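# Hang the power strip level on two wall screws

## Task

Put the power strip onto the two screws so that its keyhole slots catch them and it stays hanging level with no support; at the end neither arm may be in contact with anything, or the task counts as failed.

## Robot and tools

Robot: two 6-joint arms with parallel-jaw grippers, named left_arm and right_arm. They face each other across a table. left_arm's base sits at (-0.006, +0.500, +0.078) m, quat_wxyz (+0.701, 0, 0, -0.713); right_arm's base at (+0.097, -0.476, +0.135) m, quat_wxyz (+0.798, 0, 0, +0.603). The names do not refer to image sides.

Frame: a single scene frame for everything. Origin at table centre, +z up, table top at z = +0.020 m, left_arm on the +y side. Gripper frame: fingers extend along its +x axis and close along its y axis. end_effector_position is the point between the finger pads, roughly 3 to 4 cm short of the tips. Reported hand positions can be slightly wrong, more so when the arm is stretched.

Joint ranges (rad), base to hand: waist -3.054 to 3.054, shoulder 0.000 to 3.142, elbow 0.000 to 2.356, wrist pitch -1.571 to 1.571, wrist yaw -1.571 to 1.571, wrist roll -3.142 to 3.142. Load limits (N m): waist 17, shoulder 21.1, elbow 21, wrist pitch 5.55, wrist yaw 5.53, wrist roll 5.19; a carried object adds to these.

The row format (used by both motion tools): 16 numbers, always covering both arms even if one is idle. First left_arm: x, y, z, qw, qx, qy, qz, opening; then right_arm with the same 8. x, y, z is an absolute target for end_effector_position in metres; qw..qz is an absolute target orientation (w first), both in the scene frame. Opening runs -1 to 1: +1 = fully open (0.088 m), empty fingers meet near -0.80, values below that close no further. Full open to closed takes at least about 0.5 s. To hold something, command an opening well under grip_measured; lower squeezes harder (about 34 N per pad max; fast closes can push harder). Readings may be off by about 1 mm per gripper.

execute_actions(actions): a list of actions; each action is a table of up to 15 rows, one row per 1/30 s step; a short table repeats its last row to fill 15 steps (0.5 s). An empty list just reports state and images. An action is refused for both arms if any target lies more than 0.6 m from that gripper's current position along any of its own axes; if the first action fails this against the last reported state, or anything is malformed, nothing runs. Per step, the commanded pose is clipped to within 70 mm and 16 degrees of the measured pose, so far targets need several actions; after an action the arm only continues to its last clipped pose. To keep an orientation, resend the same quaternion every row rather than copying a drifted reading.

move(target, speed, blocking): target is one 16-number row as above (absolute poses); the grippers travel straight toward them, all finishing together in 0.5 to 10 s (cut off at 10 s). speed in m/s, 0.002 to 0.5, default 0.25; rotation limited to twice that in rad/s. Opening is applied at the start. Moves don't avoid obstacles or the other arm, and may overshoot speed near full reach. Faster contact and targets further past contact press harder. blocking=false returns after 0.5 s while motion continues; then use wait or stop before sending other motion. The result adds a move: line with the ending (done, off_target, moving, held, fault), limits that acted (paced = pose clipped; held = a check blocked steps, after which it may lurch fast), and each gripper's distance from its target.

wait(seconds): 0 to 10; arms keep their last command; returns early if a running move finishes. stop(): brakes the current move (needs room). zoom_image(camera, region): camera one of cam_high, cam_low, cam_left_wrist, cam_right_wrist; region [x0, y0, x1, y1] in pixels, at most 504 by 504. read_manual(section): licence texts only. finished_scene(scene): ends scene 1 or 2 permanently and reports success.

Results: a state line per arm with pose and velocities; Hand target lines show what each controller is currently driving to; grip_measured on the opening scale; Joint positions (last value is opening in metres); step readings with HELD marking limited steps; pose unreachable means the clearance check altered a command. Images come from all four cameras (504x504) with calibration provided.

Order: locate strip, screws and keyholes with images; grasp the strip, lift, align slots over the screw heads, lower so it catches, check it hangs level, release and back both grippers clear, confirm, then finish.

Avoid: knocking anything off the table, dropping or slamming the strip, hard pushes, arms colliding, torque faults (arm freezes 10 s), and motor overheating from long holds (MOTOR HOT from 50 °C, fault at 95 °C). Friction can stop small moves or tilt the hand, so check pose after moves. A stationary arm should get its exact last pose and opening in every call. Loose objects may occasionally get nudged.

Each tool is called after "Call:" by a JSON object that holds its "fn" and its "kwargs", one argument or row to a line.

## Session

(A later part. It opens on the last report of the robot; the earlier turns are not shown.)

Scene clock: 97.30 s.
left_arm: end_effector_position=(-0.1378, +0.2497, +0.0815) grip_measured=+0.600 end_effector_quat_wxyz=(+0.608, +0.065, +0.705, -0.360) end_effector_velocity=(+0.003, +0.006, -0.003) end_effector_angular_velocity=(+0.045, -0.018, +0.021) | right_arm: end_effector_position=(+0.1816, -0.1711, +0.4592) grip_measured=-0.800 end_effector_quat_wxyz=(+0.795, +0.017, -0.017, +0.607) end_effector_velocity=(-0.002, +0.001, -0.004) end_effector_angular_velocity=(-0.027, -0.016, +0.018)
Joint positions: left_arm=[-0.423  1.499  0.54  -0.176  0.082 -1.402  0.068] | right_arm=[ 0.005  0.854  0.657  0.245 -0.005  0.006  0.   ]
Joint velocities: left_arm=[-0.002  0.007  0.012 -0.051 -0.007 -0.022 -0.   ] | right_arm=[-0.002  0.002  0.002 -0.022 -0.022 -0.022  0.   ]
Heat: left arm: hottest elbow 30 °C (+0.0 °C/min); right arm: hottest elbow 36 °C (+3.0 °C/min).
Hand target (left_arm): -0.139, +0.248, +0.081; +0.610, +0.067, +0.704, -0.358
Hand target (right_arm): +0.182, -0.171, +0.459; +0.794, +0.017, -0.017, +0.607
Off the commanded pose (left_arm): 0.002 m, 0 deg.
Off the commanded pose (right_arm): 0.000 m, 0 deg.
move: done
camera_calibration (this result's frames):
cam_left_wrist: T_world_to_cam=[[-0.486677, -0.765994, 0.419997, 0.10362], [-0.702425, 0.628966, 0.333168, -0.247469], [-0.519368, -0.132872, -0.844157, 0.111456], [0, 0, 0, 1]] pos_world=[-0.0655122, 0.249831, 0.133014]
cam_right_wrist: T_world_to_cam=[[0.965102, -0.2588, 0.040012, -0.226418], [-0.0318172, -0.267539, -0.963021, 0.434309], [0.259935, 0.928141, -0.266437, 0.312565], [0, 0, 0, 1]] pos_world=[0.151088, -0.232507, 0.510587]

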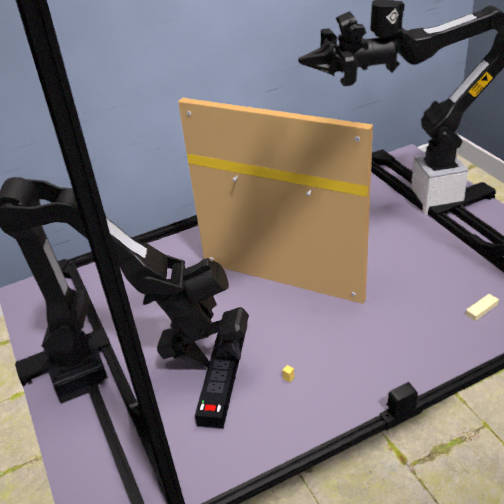

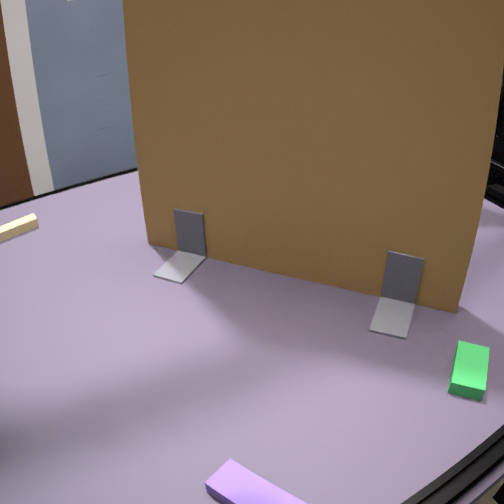

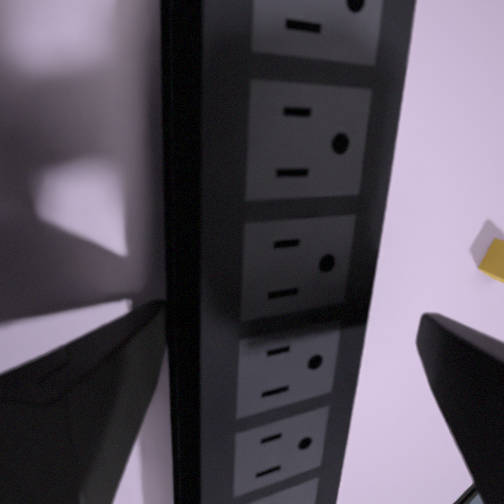

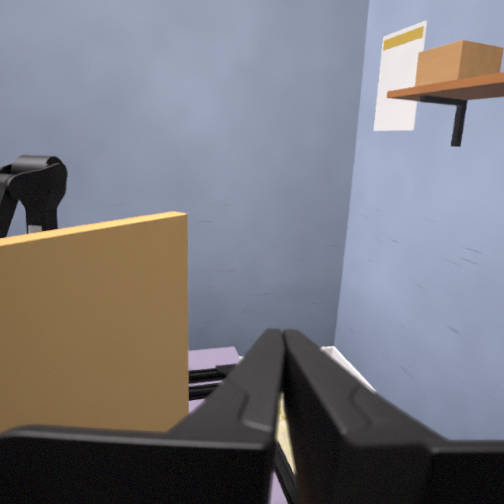

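Call:
{"fn": "move", "kwargs": {
  "target": [-0.146,0.239,0.072,0.6725,0.2185,0.6725,-0.2185,1, 0.1815,-0.1711,0.4593,0.794,0.017,-0.017,0.607,-0.8],
  "speed": 0.2
}}

Scene clock: 101.07 s.
left_arm: end_effector_position=(-0.1448, +0.2403, +0.0742) grip_measured=+1.000 end_effector_quat_wxyz=(+0.672, +0.214, +0.674, -0.220) end_effector_velocity=(+0.002, +0.002, +0.001) end_effector_angular_velocity=(+0.020, -0.019, -0.010) | right_arm: end_effector_position=(+0.1816, -0.1711, +0.4592) grip_measured=-0.800 end_effector_quat_wxyz=(+0.795, +0.017, -0.017, +0.607) end_effector_velocity=(+0.001, -0.002, +0.003) end_effector_angular_velocity=(+0.006, -0.024, -0.011)
Joint positions: left_arm=[-0.471  1.825  0.973 -0.71   0.003 -1.434  0.088] | right_arm=[ 0.005  0.854  0.657  0.245 -0.005  0.006  0.   ]
Joint velocities: left_arm=[-0.002  0.007  0.017 -0.037 -0.007  0.007  0.   ] | right_arm=[-0.002 -0.007 -0.002  0.007  0.007 -0.022  0.   ]
Heat: left arm: hottest elbow 31 °C (+1.0 °C/min); right arm: hottest elbow 36 °C (+3.0 °C/min).
Hand target (left_arm): -0.146, +0.239, +0.072; +0.674, +0.217, +0.672, -0.218
Hand target (right_arm): +0.181, -0.171, +0.459; +0.794, +0.017, -0.017, +0.607
Off the commanded pose (left_arm): 0.003 m, 1 deg.
Off the commanded pose (right_arm): 0.000 m, 0 deg.
move: done
camera_calibration (this result's frames):
cam_left_wrist: T_world_to_cam=[[-0.539627, -0.841904, 0.000108295, 0.137789], [-0.790841, 0.506942, 0.342899, -0.228201], [-0.288743, 0.184952, -0.939372, 0.0645131], [0, 0, 0, 1]] pos_world=[-0.0874882, 0.219758, 0.138837]
cam_right_wrist: T_world_to_cam=[[0.965102, -0.2588, 0.040012, -0.226418], [-0.0318172, -0.267539, -0.963021, 0.434309], [0.259935, 0.928141, -0.266437, 0.312565], [0, 0, 0, 1]] pos_world=[0.151088, -0.232507, 0.510587]

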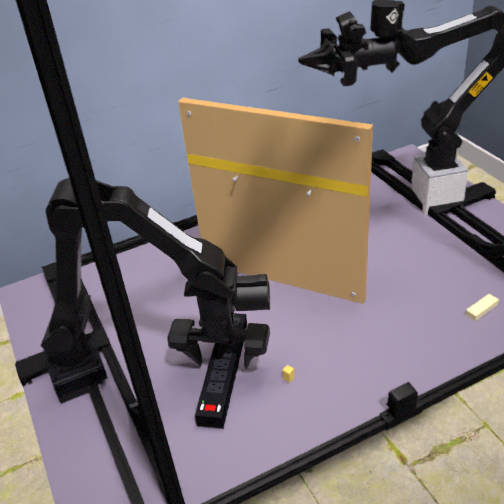

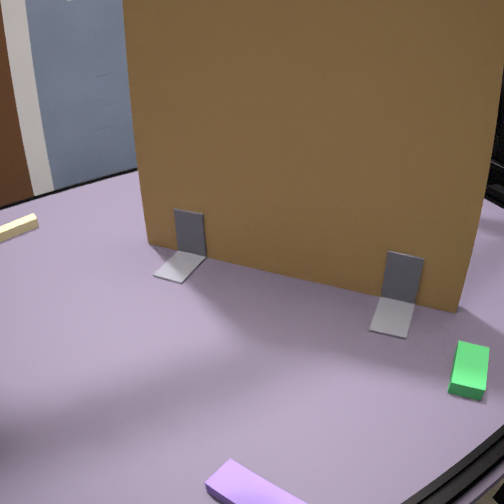

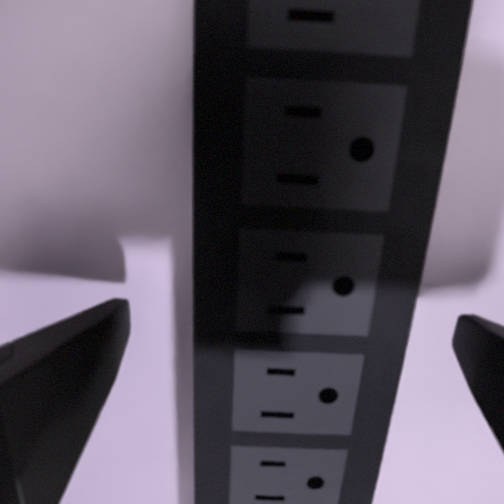

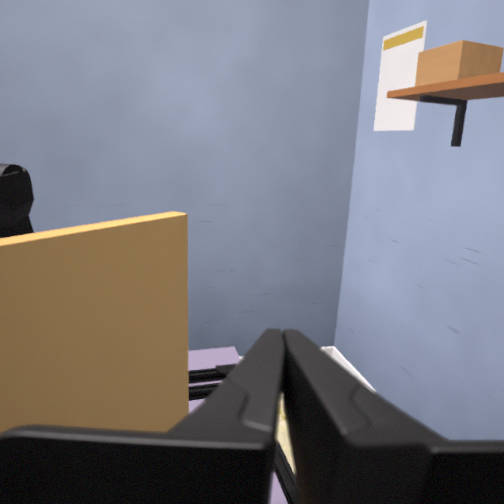

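Call:
{"fn": "move", "kwargs": {
  "target": [-0.1455,0.240,0.059,0.6725,0.2185,0.6725,-0.2185,0.45, 0.1815,-0.1711,0.4593,0.794,0.017,-0.017,0.607,-0.8],
  "speed": 0.06
}}

Scene clock: 103.23 s.
left_arm: end_effector_position=(-0.1471, +0.2360, +0.0652) grip_measured=+0.451 end_effector_quat_wxyz=(+0.671, +0.210, +0.675, -0.224) end_effector_velocity=(+0.001, +0.002, +0.000) end_effector_angular_velocity=(+0.003, -0.010, -0.010) | right_arm: end_effector_position=(+0.1815, -0.1711, +0.4592) grip_measured=-0.800 end_effector_quat_wxyz=(+0.794, +0.017, -0.017, +0.607) end_effector_velocity=(-0.000, -0.000, -0.005) end_effector_angular_velocity=(-0.027, -0.016, +0.004)
Joint positions: left_arm=[-0.471  1.854  0.968 -0.664  0.002 -1.434  0.061] | right_arm=[ 0.005  0.854  0.657  0.245 -0.005  0.006  0.   ]
Joint velocities: left_arm=[-0.002 -0.002 -0.002 -0.007 -0.007  0.007 -0.   ] | right_arm=[-0.002 -0.002 -0.002 -0.022 -0.007 -0.022  0.   ]
Heat: left arm: hottest elbow 30 °C (-1.0 °C/min); right arm: hottest elbow 36 °C (+2.0 °C/min).
Hand target (left_arm): -0.145, +0.240, +0.059; +0.673, +0.219, +0.672, -0.218
Hand target (right_arm): +0.181, -0.171, +0.459; +0.794, +0.017, -0.017, +0.607
Off the commanded pose (left_arm): 0.008 m, 1 deg.
Off the commanded pose (right_arm): 0.000 m, 0 deg.
move: done
camera_calibration (this result's frames):
cam_left_wrist: T_world_to_cam=[[-0.539592, -0.841843, 0.0118624, 0.13217], [-0.789063, 0.510575, 0.341604, -0.225197], [-0.293634, 0.174966, -0.939769, 0.0578808], [0, 0, 0, 1]] pos_world=[-0.0893812, 0.216119, 0.129755]
cam_right_wrist: T_world_to_cam=[[0.9652, -0.258432, 0.0400303, -0.226324], [-0.0316982, -0.267556, -0.963021, 0.434286], [0.259586, 0.928238, -0.266437, 0.312646], [0, 0, 0, 1]] pos_world=[0.151055, -0.232503, 0.510587]

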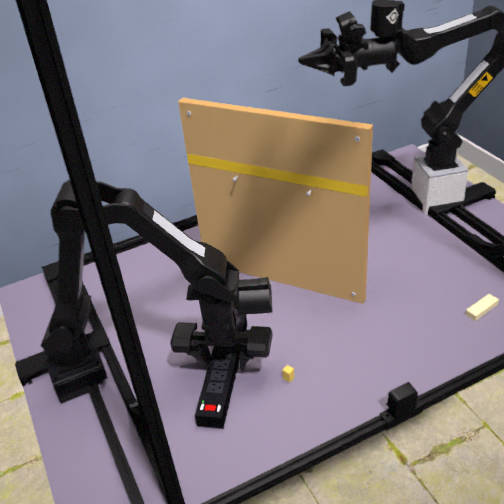

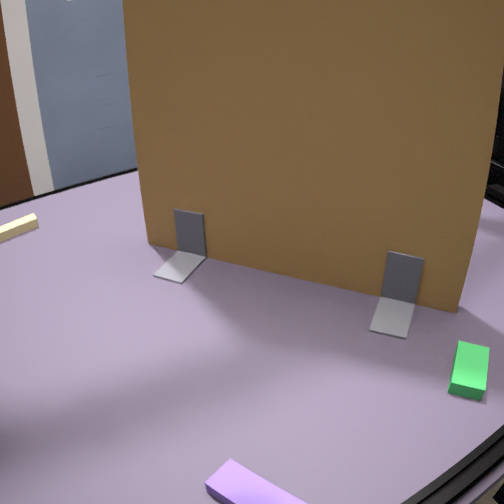

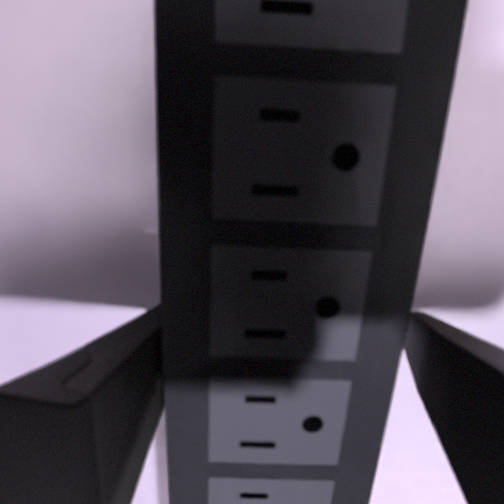

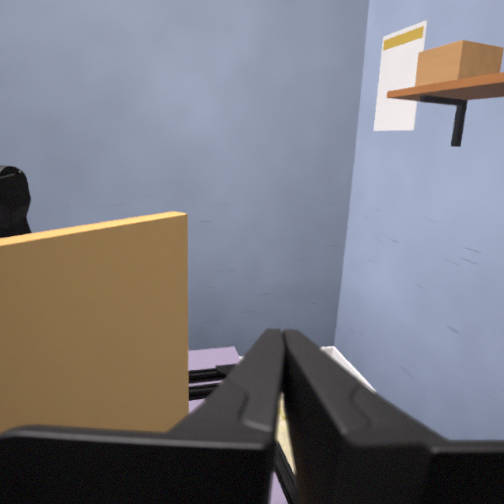

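Call:
{"fn": "execute_actions", "kwargs": {
  "actions": [
    [[-0.1435,0.243,0.058,0.6735,0.224,0.6715,-0.213,0.4,0.1815,-0.1711,0.4593,0.794,0.017,-0.017,0.607,-0.8]],
    [[-0.1435,0.243,0.058,0.6735,0.224,0.6715,-0.213,0.3,0.1815,-0.1711,0.4593,0.794,0.017,-0.017,0.607,-0.8],[-0.1435,0.243,0.058,0.6735,0.224,0.6715,-0.213,0.26,0.1815,-0.1711,0.4593,0.794,0.017,-0.017,0.607,-0.8],[-0.1435,0.243,0.058,0.6735,0.224,0.6715,-0.213,0.22,0.1815,-0.1711,0.4593,0.794,0.017,-0.017,0.607,-0.8],[-0.1435,0.243,0.058,0.6735,0.224,0.6715,-0.213,0.18,0.1815,-0.1711,0.4593,0.794,0.017,-0.017,0.607,-0.8],[-0.1435,0.243,0.058,0.6735,0.224,0.6715,-0.213,0.12,0.1815,-0.1711,0.4593,0.794,0.017,-0.017,0.607,-0.8],[-0.1435,0.243,0.058,0.6735,0.224,0.6715,-0.213,0.05,0.1815,-0.1711,0.4593,0.794,0.017,-0.017,0.607,-0.8],[-0.1435,0.243,0.058,0.6735,0.224,0.6715,-0.213,-0.05,0.1815,-0.1711,0.4593,0.794,0.017,-0.017,0.607,-0.8],[-0.1435,0.243,0.058,0.6735,0.224,0.6715,-0.213,-0.2,0.1815,-0.1711,0.4593,0.794,0.017,-0.017,0.607,-0.8]]
  ]
}}

Scene clock: 109.13 s.
left_arm: end_effector_position=(-0.1447, +0.2400, +0.0634) grip_measured=+0.231 end_effector_quat_wxyz=(+0.673, +0.217, +0.673, -0.218) end_effector_velocity=(+0.001, +0.002, +0.000) end_effector_angular_velocity=(+0.003, -0.010, +0.005) | right_arm: end_effector_position=(+0.1815, -0.1711, +0.4592) grip_measured=-0.800 end_effector_quat_wxyz=(+0.794, +0.017, -0.017, +0.607) end_effector_velocity=(-0.002, +0.000, -0.004) end_effector_angular_velocity=(-0.018, -0.018, +0.009)
Joint positions: left_arm=[-0.472  1.857  0.963 -0.676  0.    -1.434  0.05 ] | right_arm=[ 0.005  0.854  0.657  0.245 -0.005  0.006  0.   ]
Joint velocities: left_arm=[-0.002 -0.002 -0.002 -0.007 -0.007 -0.007 -0.   ] | right_arm=[ 0.002 -0.002 -0.007 -0.007 -0.007 -0.022  0.   ]
Heat: left arm: hottest elbow 30 °C (-1.0 °C/min); right arm: hottest elbow 36 °C (+2.0 °C/min).
Hand target (left_arm): -0.143, +0.243, +0.058; +0.674, +0.224, +0.671, -0.213
Hand target (right_arm): +0.181, -0.171, +0.459; +0.794, +0.017, -0.017, +0.607
Off the commanded pose (left_arm): 0.006 m, 1 deg.
Off the commanded pose (right_arm): 0.000 m, 0 deg.
Step readings (end_effector_position; steps 1 to 15: 1st action; 16 to 30: 2nd action):
0: left_arm (-0.1472, +0.2360, +0.0648) | right_arm (+0.1815, -0.1711, +0.4592)
1: left_arm (-0.1471, +0.2362, +0.0648) | right_arm (+0.1815, -0.1711, +0.4592)
2: left_arm (-0.1470, +0.2363, +0.0646) | right_arm (+0.1815, -0.1711, +0.4592)
4: left_arm (-0.1468, +0.2366, +0.0644) | right_arm (+0.1815, -0.1711, +0.4592)
8: left_arm (-0.1464, +0.2374, +0.0642) | right_arm (+0.1815, -0.1711, +0.4592)
15: left_arm (-0.1463, +0.2377, +0.0641) | right_arm (+0.1815, -0.1711, +0.4592)
16: left_arm (-0.1463, +0.2377, +0.0641) | right_arm (+0.1815, -0.1711, +0.4592)
17: left_arm (-0.1463, +0.2377, +0.0641) | right_arm (+0.1815, -0.1711, +0.4592)
19: left_arm (-0.1455, +0.2388, +0.0639) | right_arm (+0.1815, -0.1711, +0.4592)
23: left_arm (-0.1447, +0.2400, +0.0634) | right_arm (+0.1815, -0.1711, +0.4592)
30: end_effector_position above
camera_calibration (this result's frames):
cam_left_wrist: T_world_to_cam=[[-0.540239, -0.841476, -0.00768341, 0.137884], [-0.792376, 0.5056, 0.341334, -0.224063], [-0.28334, 0.19049, -0.939911, 0.0539401], [0, 0, 0, 1]] pos_world=[-0.0877688, 0.219037, 0.128239]
cam_right_wrist: T_world_to_cam=[[0.9652, -0.258432, 0.0400303, -0.226324], [-0.0316982, -0.267556, -0.963021, 0.434286], [0.259586, 0.928238, -0.266437, 0.312646], [0, 0, 0, 1]] pos_world=[0.151055, -0.232503, 0.510587]

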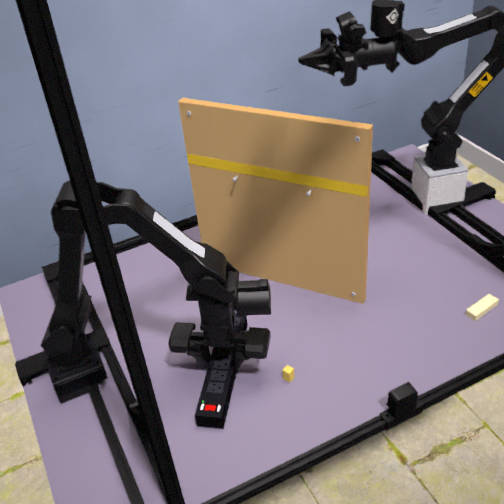

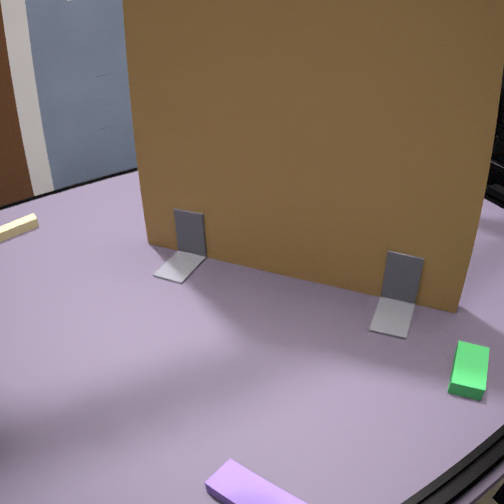

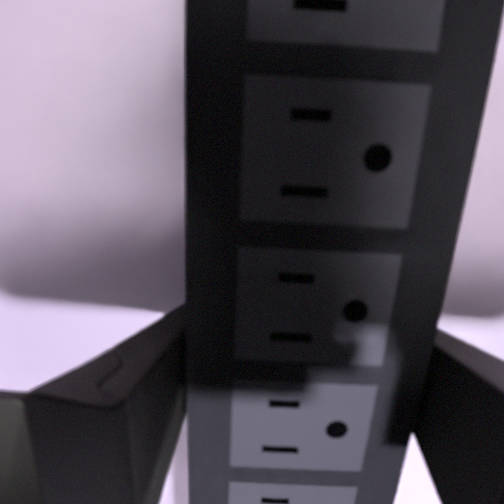

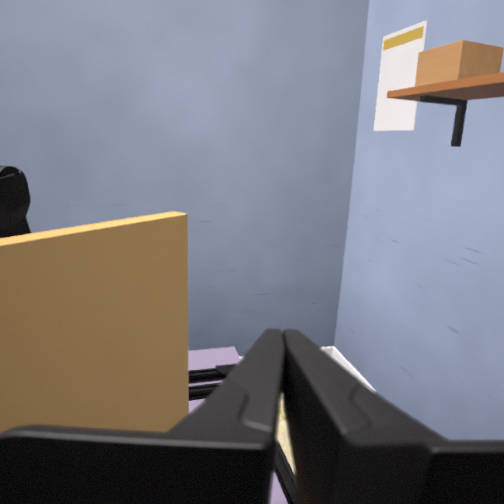

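Call:
{"fn": "move", "kwargs": {
  "target": [-0.145,0.24,0.2,0.6725,0.2185,0.6725,-0.2185,-0.3, -0.2,-0.23,0.35,0.354,-0.354,-0.612,0.612,1],
  "speed": 0.35
}}

Call:
{"fn": "move", "kwargs": {
  "target": [-0.14,0.2,0.31,0.537,0,0,-0.843,-0.3, -0.225,-0.145,0.30,0.5495,-0.5495,-0.445,0.445,1],
  "speed": 0.35
}}

Scene clock: 124.63 s.
left_arm: end_effector_position=(-0.1424, +0.2438, +0.1864) grip_measured=+0.230 end_effector_quat_wxyz=(+0.676, +0.234, +0.669, -0.201) end_effector_velocity=(+0.000, +0.001, +0.001) end_effector_angular_velocity=(+0.005, +0.004, +0.025) | right_arm: end_effector_position=(-0.1981, -0.2337, +0.3473) grip_measured=+0.987 end_effector_quat_wxyz=(+0.352, -0.355, -0.610, +0.615) end_effector_velocity=(-0.003, -0.001, -0.008) end_effector_angular_velocity=(-0.011, -0.035, +0.010)
Joint positions: left_arm=[-0.472  1.691  1.293 -1.22  -0.001 -1.434  0.05 ] | right_arm=[ 1.376  1.408  0.528  0.871  0.576 -1.562  0.087]
Joint velocities: left_arm=[ 0.002 -0.002  0.002 -0.007  0.007 -0.022 -0.   ] | right_arm=[ 0.002  0.012  0.002 -0.022 -0.007 -0.007 -0.   ]
Heat: left arm: hottest shoulder 30 °C (-1.0 °C/min); right arm: hottest elbow 36 °C (+1.0 °C/min).
Hand target (left_arm): -0.145, +0.239, +0.200; +0.673, +0.218, +0.672, -0.218
Hand target (right_arm): -0.201, -0.233, +0.349; -0.353, +0.355, +0.611, -0.613
Off the commanded pose (left_arm): 0.014 m, 3 deg.
Off the commanded pose (right_arm): 0.005 m, 0 deg.
move: off_target (left_arm)
camera_calibration (this result's frames):
cam_left_wrist: T_world_to_cam=[[-0.539522, -0.840153, -0.0553027, 0.151964], [-0.800473, 0.491457, 0.343093, -0.264179], [-0.261072, 0.229375, -0.937672, 0.162682], [0, 0, 0, 1]] pos_world=[-0.0870085, 0.22019, 0.251584]
cam_right_wrist: T_world_to_cam=[[-0.0425197, -0.0091046, 0.999054, -0.346062], [0.978, 0.204024, 0.043483, 0.258394], [-0.204227, 0.978923, 0.000229231, 0.266849], [0, 0, 0, 1]] pos_world=[-0.212926, -0.317094, 0.334438]

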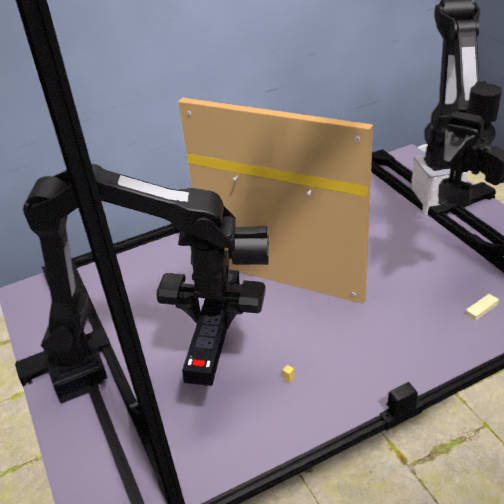

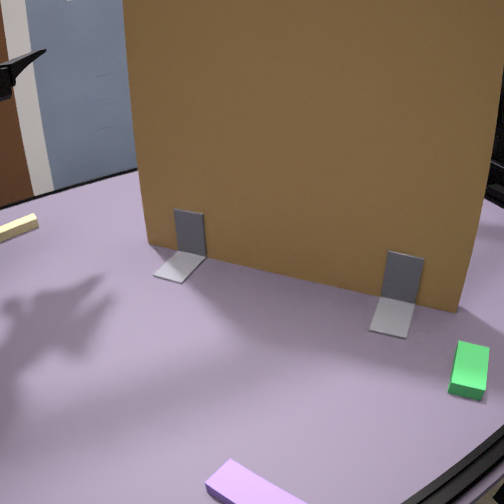

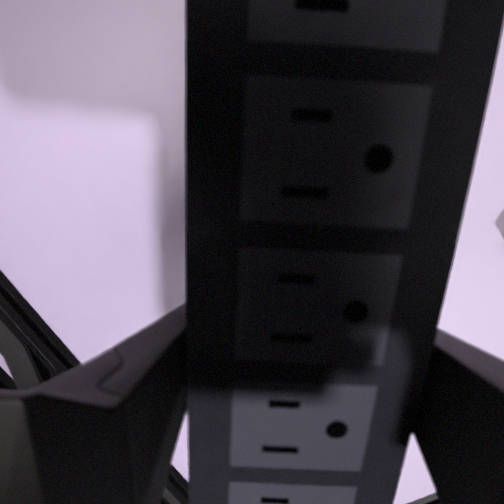

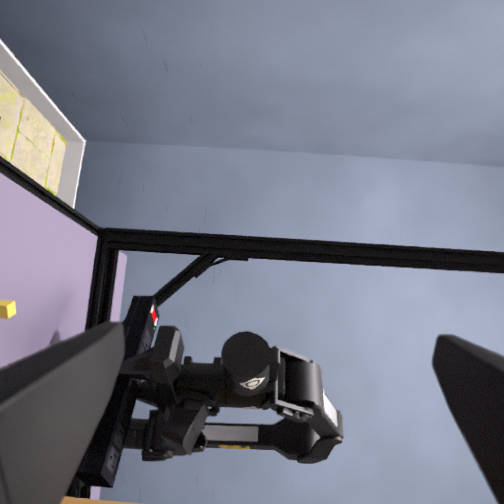

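Scene clock: 128.13 s.
left_arm: end_effector_position=(-0.1409, +0.1996, +0.2924) grip_measured=+0.231 end_effector_quat_wxyz=(+0.534, +0.020, +0.017, -0.845) end_effector_velocity=(-0.002, +0.001, +0.004) end_effector_angular_velocity=(-0.021, +0.018, -0.019) | right_arm: end_effector_position=(-0.2245, -0.1468, +0.3010) grip_measured=+0.987 end_effector_quat_wxyz=(+0.551, -0.545, -0.447, +0.448) end_effector_velocity=(-0.002, -0.001, -0.005) end_effector_angular_velocity=(-0.009, -0.022, +0.010)
Joint positions: left_arm=[-0.384  1.018  0.358  0.61   0.045 -0.005  0.05 ] | right_arm=[ 1.37   2.062  1.069  1.008  1.295 -1.579  0.087]
Joint velocities: left_arm=[ 0.002  0.002 -0.007  0.037  0.022 -0.007 -0.   ] | right_arm=[ 0.002  0.007 -0.002 -0.007 -0.007 -0.007 -0.   ]
Heat: left arm: hottest shoulder 30 °C (+0.0 °C/min); right arm: hottest elbow 36 °C (+1.0 °C/min).
Hand target (left_arm): -0.141, +0.199, +0.308; -0.532, +0.000, -0.001, +0.846
Hand target (right_arm): -0.226, -0.145, +0.299; +0.551, -0.548, -0.446, +0.444
Off the commanded pose (left_arm): 0.018 m, 3 deg.
Off the commanded pose (right_arm): 0.002 m, 1 deg.
move: off_target (left_arm)
camera_calibration (this result's frames):
cam_left_wrist: T_world_to_cam=[[-0.905943, 0.419061, 0.0604642, -0.215317], [0.112799, 0.376525, -0.919513, 0.243197], [-0.408098, -0.826206, -0.38838, 0.301994], [0, 0, 0, 1]] pos_world=[-0.0992544, 0.24817, 0.353931]
cam_right_wrist: T_world_to_cam=[[-0.0375269, 0.0100687, 0.999245, -0.296219], [0.867429, -0.49614, 0.0375758, 0.142705], [0.496143, 0.868184, 0.00988476, 0.314492], [0, 0, 0, 1]] pos_world=[-0.290936, -0.199253, 0.287524]

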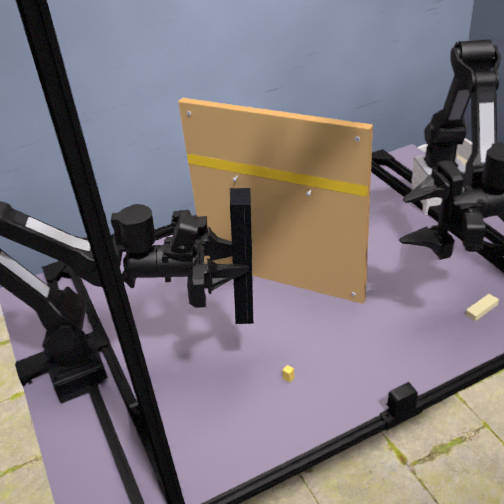

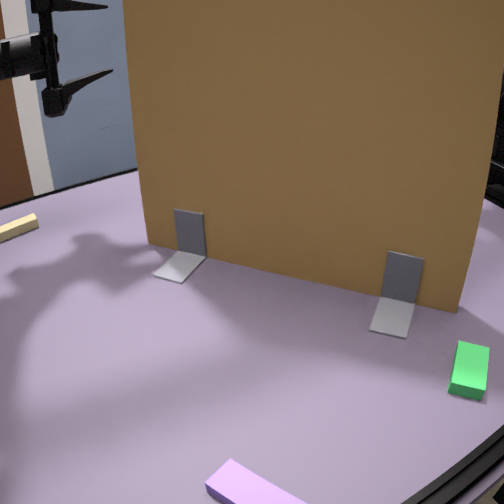

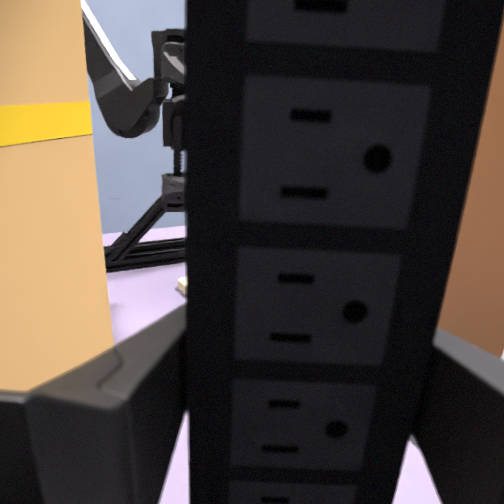

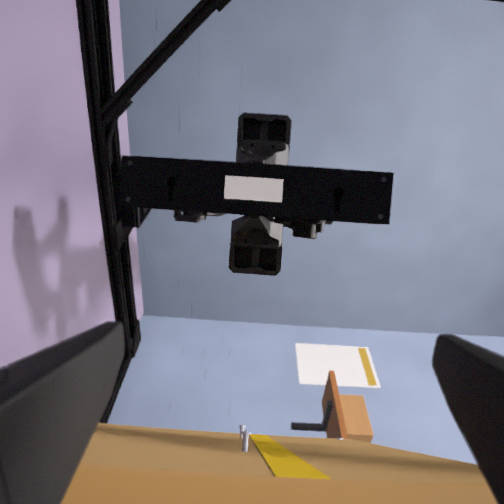

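Call:
{"fn": "zoom_image", "kwargs": {
  "camera": "cam_right_wrist",
  "region": [110, 140, 260, 240]
}}

Call:
{"fn": "zoom_image", "kwargs": {
  "camera": "cam_right_wrist",
  "region": [250, 145, 400, 245]
}}

Call:
{"fn": "zoom_image", "kwargs": {
  "camera": "cam_right_wrist",
  "region": [210, 410, 290, 490]
}}

Region (110, 140, 260, 240) of cam_right_wrist's 504x504 image, scaled by 3.360, with more detail than that image has.

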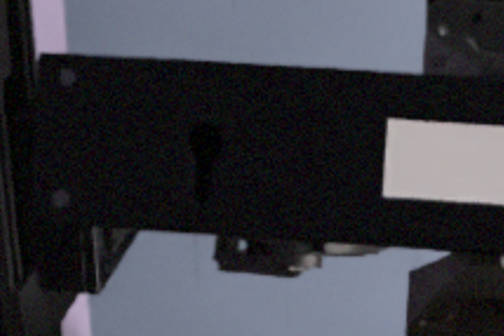

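Region (250, 145, 400, 245) of cam_right_wrist's 504x504 image, scaled by 3.360, with more detail than that image has.

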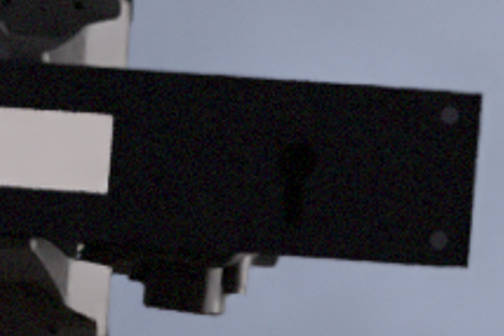

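Region (210, 410, 290, 490) of cam_right_wrist's 504x504 image, scaled by 6.300, with more detail than that image has.

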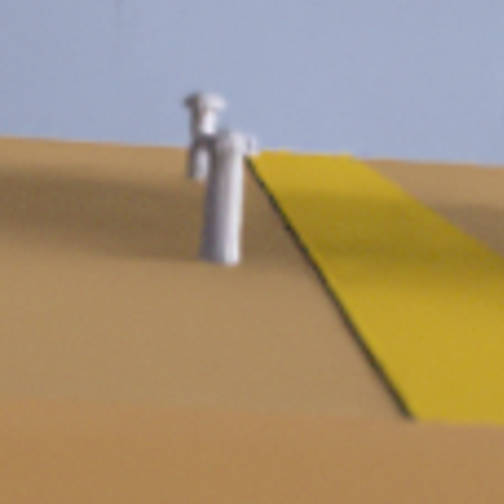

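Call:
{"fn": "move", "kwargs": {
  "target": [-0.030,0.091,0.305,0.6342,0.6342,-0.3128,-0.3128,-0.3, -0.225,-0.145,0.30,0.5495,-0.5495,-0.445,0.445,1],
  "speed": 0.35
}}

Scene clock: 143.73 s.
left_arm: end_effector_position=(-0.0316, +0.0924, +0.2914) grip_measured=+0.231 end_effector_quat_wxyz=(+0.618, +0.646, -0.315, -0.318) end_effector_velocity=(-0.000, -0.002, +0.002) end_effector_angular_velocity=(-0.021, -0.004, -0.005) | right_arm: end_effector_position=(-0.2245, -0.1466, +0.2987) grip_measured=+0.987 end_effector_quat_wxyz=(+0.545, -0.551, -0.449, +0.445) end_effector_velocity=(+0.000, +0.001, -0.000) end_effector_angular_velocity=(-0.008, -0.028, +0.005)
Joint positions: left_arm=[-0.365  1.638  0.773  0.824 -1.025  1.569  0.05 ] | right_arm=[ 1.37   2.063  1.07   0.988  1.296 -1.576  0.087]
Joint velocities: left_arm=[ 0.002  0.012 -0.002  0.051  0.007  0.022 -0.   ] | right_arm=[-0.002 -0.002 -0.002 -0.007 -0.007 -0.022 -0.   ]
Heat: left arm: hottest wrist pitch 36 °C (+6.0 °C/min); right arm: hottest elbow 36 °C (+0.0 °C/min).
Hand target (left_arm): -0.030, +0.090, +0.305; +0.636, +0.632, -0.314, -0.312
Hand target (right_arm): -0.225, -0.145, +0.300; +0.550, -0.549, -0.445, +0.445
Off the commanded pose (left_arm): 0.014 m, 2 deg.
Off the commanded pose (right_arm): 0.002 m, 1 deg.
move: off_target (left_arm)
camera_calibration (this result's frames):
cam_left_wrist: T_world_to_cam=[[-0.0240763, -0.00160894, -0.999709, 0.30433], [0.546865, 0.837095, -0.0145176, -0.0222668], [0.836874, -0.547056, -0.0192743, 0.163662], [0, 0, 0, 1]] pos_world=[-0.11746, 0.108661, 0.307072]
cam_right_wrist: T_world_to_cam=[[-0.0524951, 0.0186915, 0.998446, -0.295783], [0.86617, -0.496732, 0.0548395, 0.137386], [0.496985, 0.867703, 0.00988595, 0.31444], [0, 0, 0, 1]] pos_world=[-0.290799, -0.199067, 0.284681]

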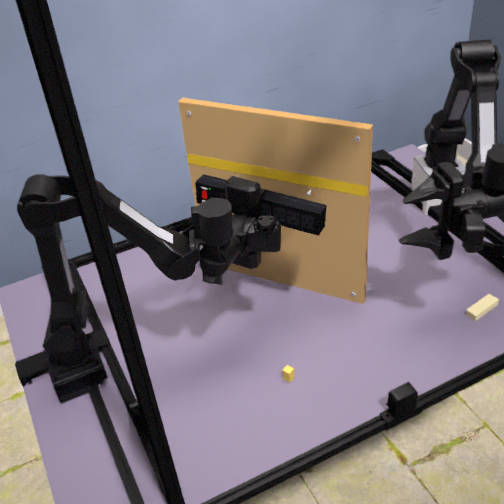

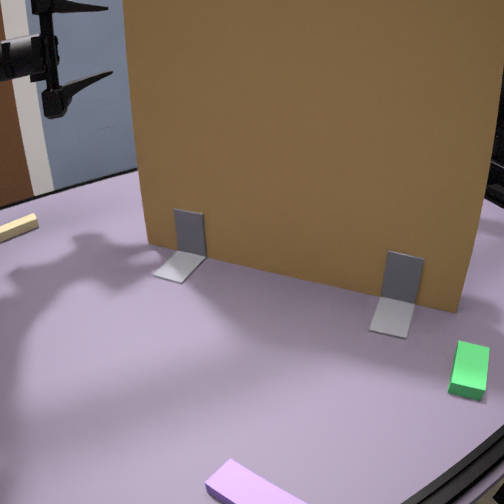

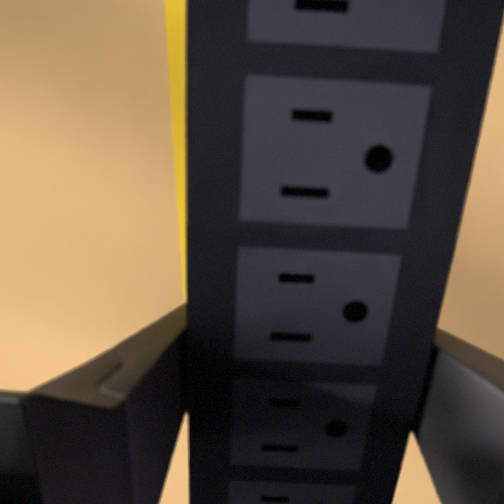

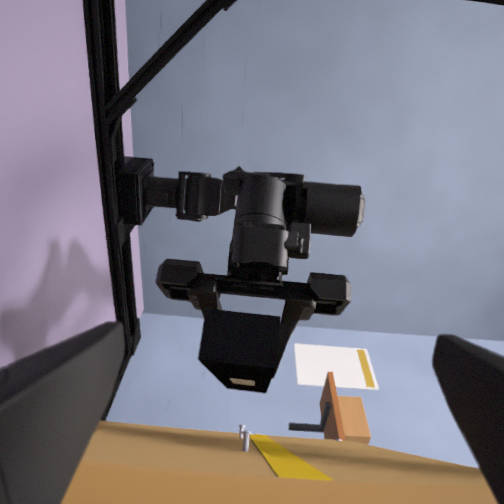

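Call:
{"fn": "move", "kwargs": {
  "target": [-0.0165,0.0735,0.307,0.652,0.620,-0.3106,-0.3070,-0.3, -0.225,-0.145,0.30,0.5495,-0.5495,-0.445,0.445,1],
  "speed": 0.05
}}

Call:
{"fn": "zoom_image", "kwargs": {
  "camera": "cam_right_wrist",
  "region": [180, 330, 320, 470]
}}

Call:
{"fn": "zoom_image", "kwargs": {
  "camera": "cam_high",
  "region": [190, 140, 350, 250]
}}

Scene clock: 151.93 s.
left_arm: end_effector_position=(-0.0163, +0.0786, +0.2897) grip_measured=+0.231 end_effector_quat_wxyz=(+0.631, +0.641, -0.308, -0.309) end_effector_velocity=(-0.001, -0.000, -0.003) end_effector_angular_velocity=(-0.002, +0.013, +0.005) | right_arm: end_effector_position=(-0.2246, -0.1465, +0.2988) grip_measured=+0.987 end_effector_quat_wxyz=(+0.545, -0.551, -0.449, +0.445) end_effector_velocity=(+0.003, -0.000, -0.004) end_effector_angular_velocity=(-0.014, -0.031, -0.010)
Joint positions: left_arm=[-0.311  1.691  0.804  0.875 -0.994  1.572  0.05 ] | right_arm=[ 1.37   2.063  1.071  0.988  1.296 -1.576  0.087]
Joint velocities: left_arm=[-0.002  0.007  0.002 -0.007 -0.007 -0.022 -0.   ] | right_arm=[-0.002 -0.002 -0.007 -0.022  0.007 -0.007 -0.   ]
Heat: left arm: hottest wrist pitch 37 °C (+7.1 °C/min); right arm: hottest elbow 36 °C (+0.0 °C/min).
Hand target (left_arm): -0.017, +0.074, +0.307; +0.652, +0.620, -0.311, -0.307
Hand target (right_arm): -0.225, -0.145, +0.300; +0.549, -0.549, -0.445, +0.445
Off the commanded pose (left_arm): 0.018 m, 3 deg.
Off the commanded pose (right_arm): 0.002 m, 1 deg.
move: off_target (left_arm)
camera_calibration (this result's frames):
cam_left_wrist: T_world_to_cam=[[-0.0323223, -0.0271863, -0.999108, 0.304696], [0.52639, 0.849295, -0.0401391, -0.0129407], [0.849628, -0.527218, -0.0131406, 0.140156], [0, 0, 0, 1]] pos_world=[-0.10242, 0.0931667, 0.305746]
cam_right_wrist: T_world_to_cam=[[-0.052122, 0.0186149, 0.998467, -0.295791], [0.86619, -0.496736, 0.0544777, 0.13756], [0.496989, 0.867702, 0.00976684, 0.314478], [0, 0, 0, 1]] pos_world=[-0.290862, -0.199036, 0.284772]

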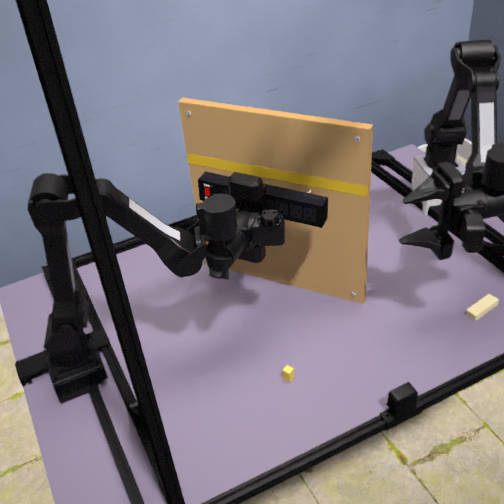

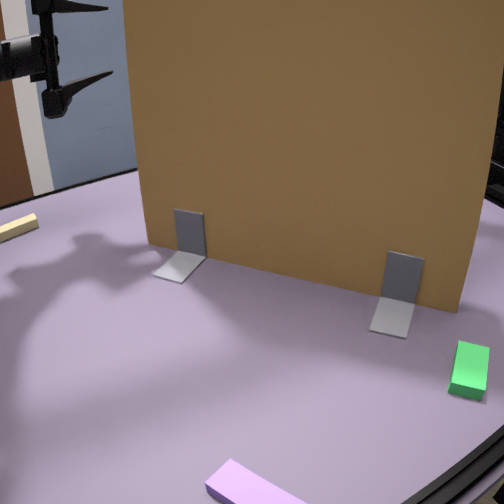

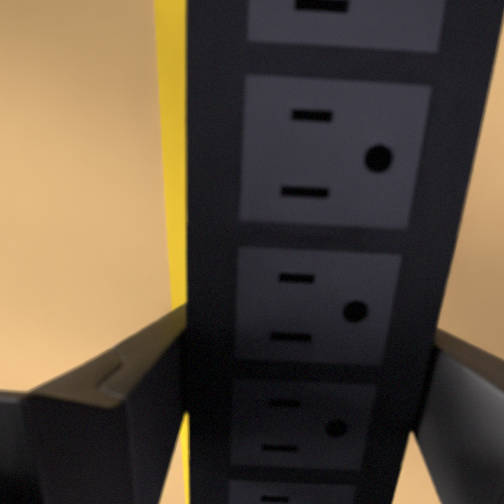

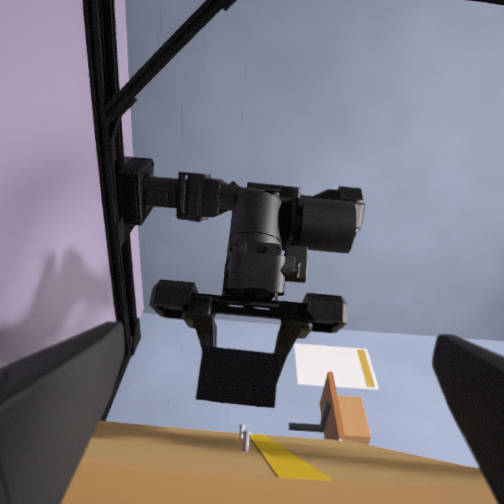

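Region (180, 330, 320, 470) of cam_right_wrist's 504x504 image, scaled by 3.600, with more detail than that image has.

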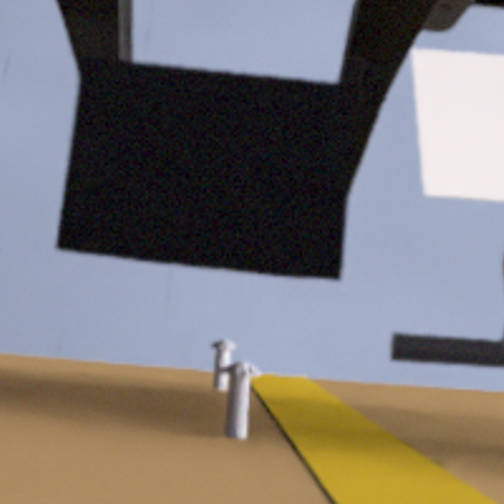

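Region (190, 140, 350, 250) of cam_high's 504x504 image, scaled by 3.150, with more detail than that image has; it fills the top 346 rows of this view, and the rest is white.

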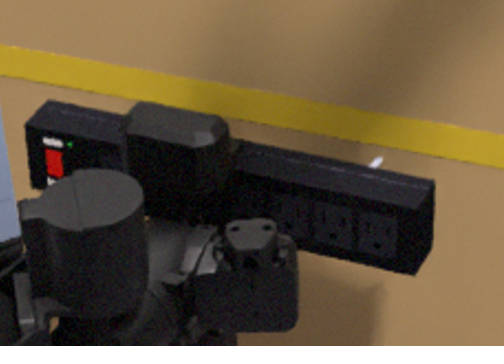

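Call:
{"fn": "move", "kwargs": {
  "target": [-0.0213,0.0698,0.314,0.6664,0.5968,-0.3188,-0.315,-0.3, -0.225,-0.145,0.30,0.5495,-0.5495,-0.445,0.445,1],
  "speed": 0.04
}}

Call:
{"fn": "zoom_image", "kwargs": {
  "camera": "cam_right_wrist",
  "region": [180, 330, 320, 470]
}}

Call:
{"fn": "zoom_image", "kwargs": {
  "camera": "cam_high",
  "region": [190, 140, 350, 250]
}}

Scene clock: 174.83 s.
left_arm: end_effector_position=(-0.0195, +0.0743, +0.2958) grip_measured=+0.230 end_effector_quat_wxyz=(+0.646, +0.619, -0.315, -0.316) end_effector_velocity=(+0.002, +0.002, +0.001) end_effector_angular_velocity=(-0.002, +0.005, +0.010) | right_arm: end_effector_position=(-0.2247, -0.1465, +0.2987) grip_measured=+0.987 end_effector_quat_wxyz=(+0.545, -0.551, -0.449, +0.445) end_effector_velocity=(+0.000, +0.001, -0.000) end_effector_angular_velocity=(-0.005, -0.014, +0.005)
Joint positions: left_arm=[-0.31   1.7    0.814  0.914 -0.973  1.559  0.05 ] | right_arm=[ 1.37   2.063  1.071  0.988  1.296 -1.576  0.087]
Joint velocities: left_arm=[ 0.002 -0.007 -0.002 -0.007 -0.007 -0.007 -0.   ] | right_arm=[-0.002 -0.002 -0.002 -0.007 -0.007 -0.007  0.   ]
Heat: left arm: hottest wrist pitch 39 °C (+9.0 °C/min); right arm: hottest shoulder 36 °C (+0.0 °C/min).
Hand target (left_arm): -0.021, +0.070, +0.314; +0.666, +0.596, -0.319, -0.315
Hand target (right_arm): -0.225, -0.145, +0.300; +0.549, -0.550, -0.445, +0.445
Off the commanded pose (left_arm): 0.019 m, 4 deg.
Off the commanded pose (right_arm): 0.002 m, 1 deg.
move: off_target (left_arm)
camera_calibration (this result's frames):
cam_left_wrist: T_world_to_cam=[[-0.0561274, -0.0721778, -0.995811, 0.312448], [0.54261, 0.835029, -0.0911075, 0.00904266], [0.838108, -0.54545, -0.00770368, 0.140197], [0, 0, 0, 1]] pos_world=[-0.10487, 0.0914714, 0.313043]
cam_right_wrist: T_world_to_cam=[[-0.052122, 0.0186149, 0.998467, -0.295748], [0.86619, -0.496736, 0.0544777, 0.137651], [0.496989, 0.867702, 0.00976684, 0.314482], [0, 0, 0, 1]] pos_world=[-0.290941, -0.198995, 0.284724]

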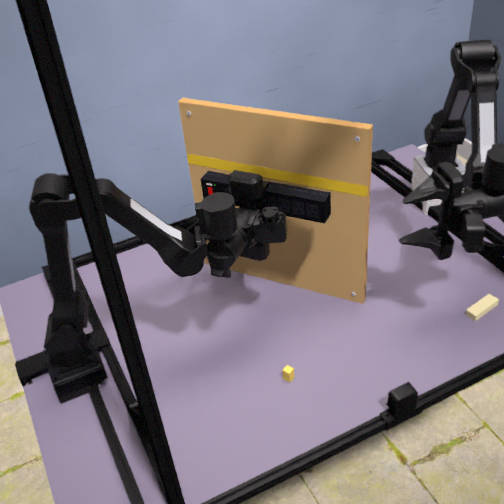

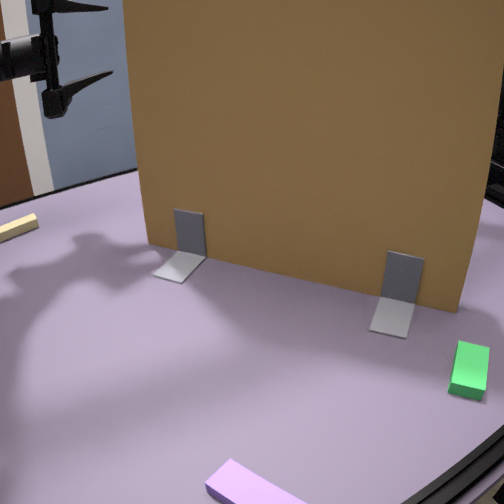

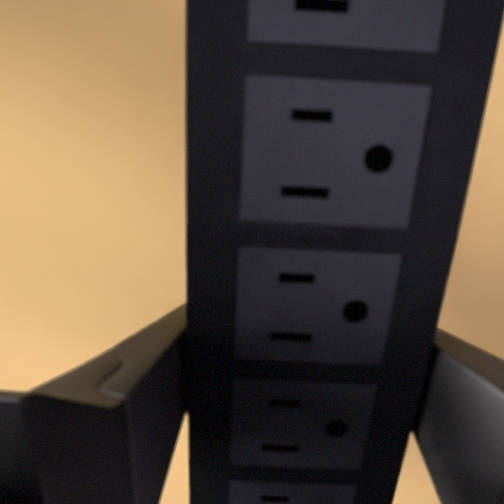

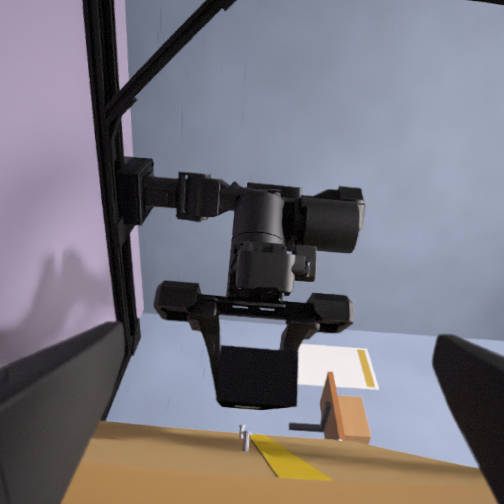

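Region (180, 330, 320, 470) of cam_right_wrist's 504x504 image, scaled by 3.600, with more detail than that image has.

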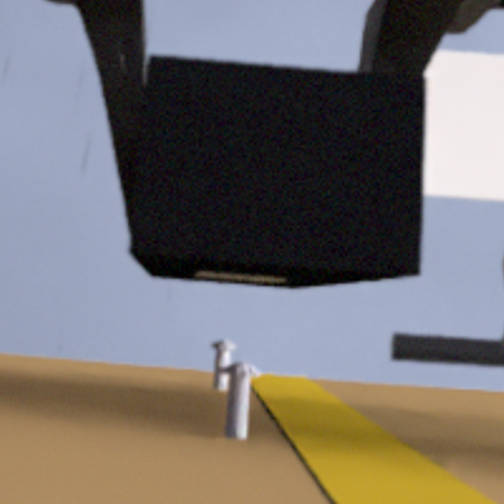

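Region (190, 140, 350, 250) of cam_high's 504x504 image, scaled by 3.150, with more detail than that image has; it fills the top 346 rows of this view, and the rest is white.

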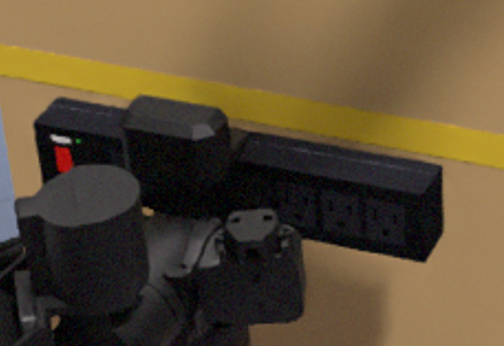

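Call:
{"fn": "zoom_image", "kwargs": {
  "camera": "cam_high",
  "region": [195, 160, 245, 210]
}}

Call:
{"fn": "zoom_image", "kwargs": {
  "camera": "cam_high",
  "region": [295, 178, 345, 228]
}}

Call:
{"fn": "zoom_image", "kwargs": {
  "camera": "cam_right_wrist",
  "region": [210, 390, 280, 460]
}}

Region (195, 160, 245, 210) of cam_high's 504x504 image, scaled by 10.080, with more detail than that image has.

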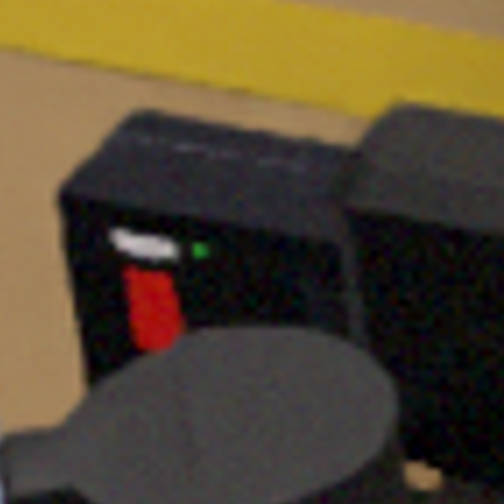

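Region (295, 178, 345, 228) of cam_high's 504x504 image, scaled by 10.080, with more detail than that image has.

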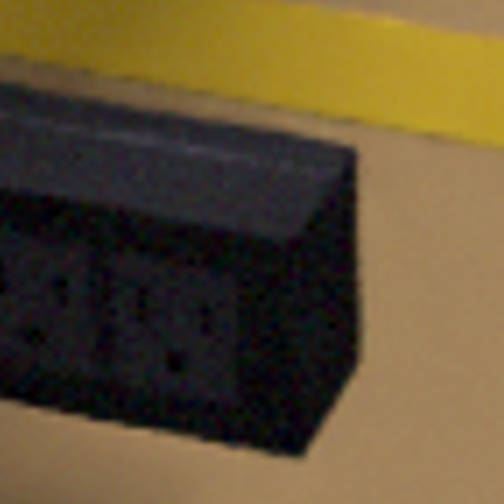

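Region (210, 390, 280, 460) of cam_right_wrist's 504x504 image, scaled by 7.200, with more detail than that image has.

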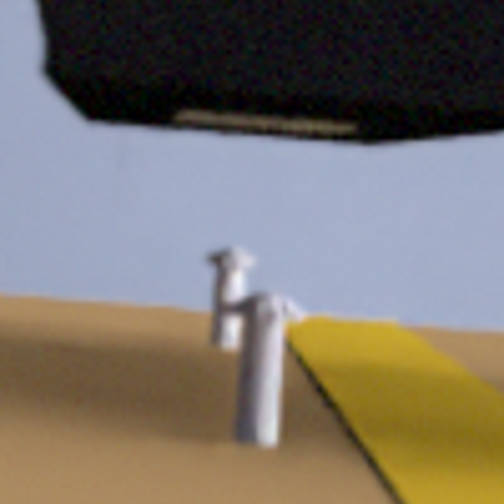

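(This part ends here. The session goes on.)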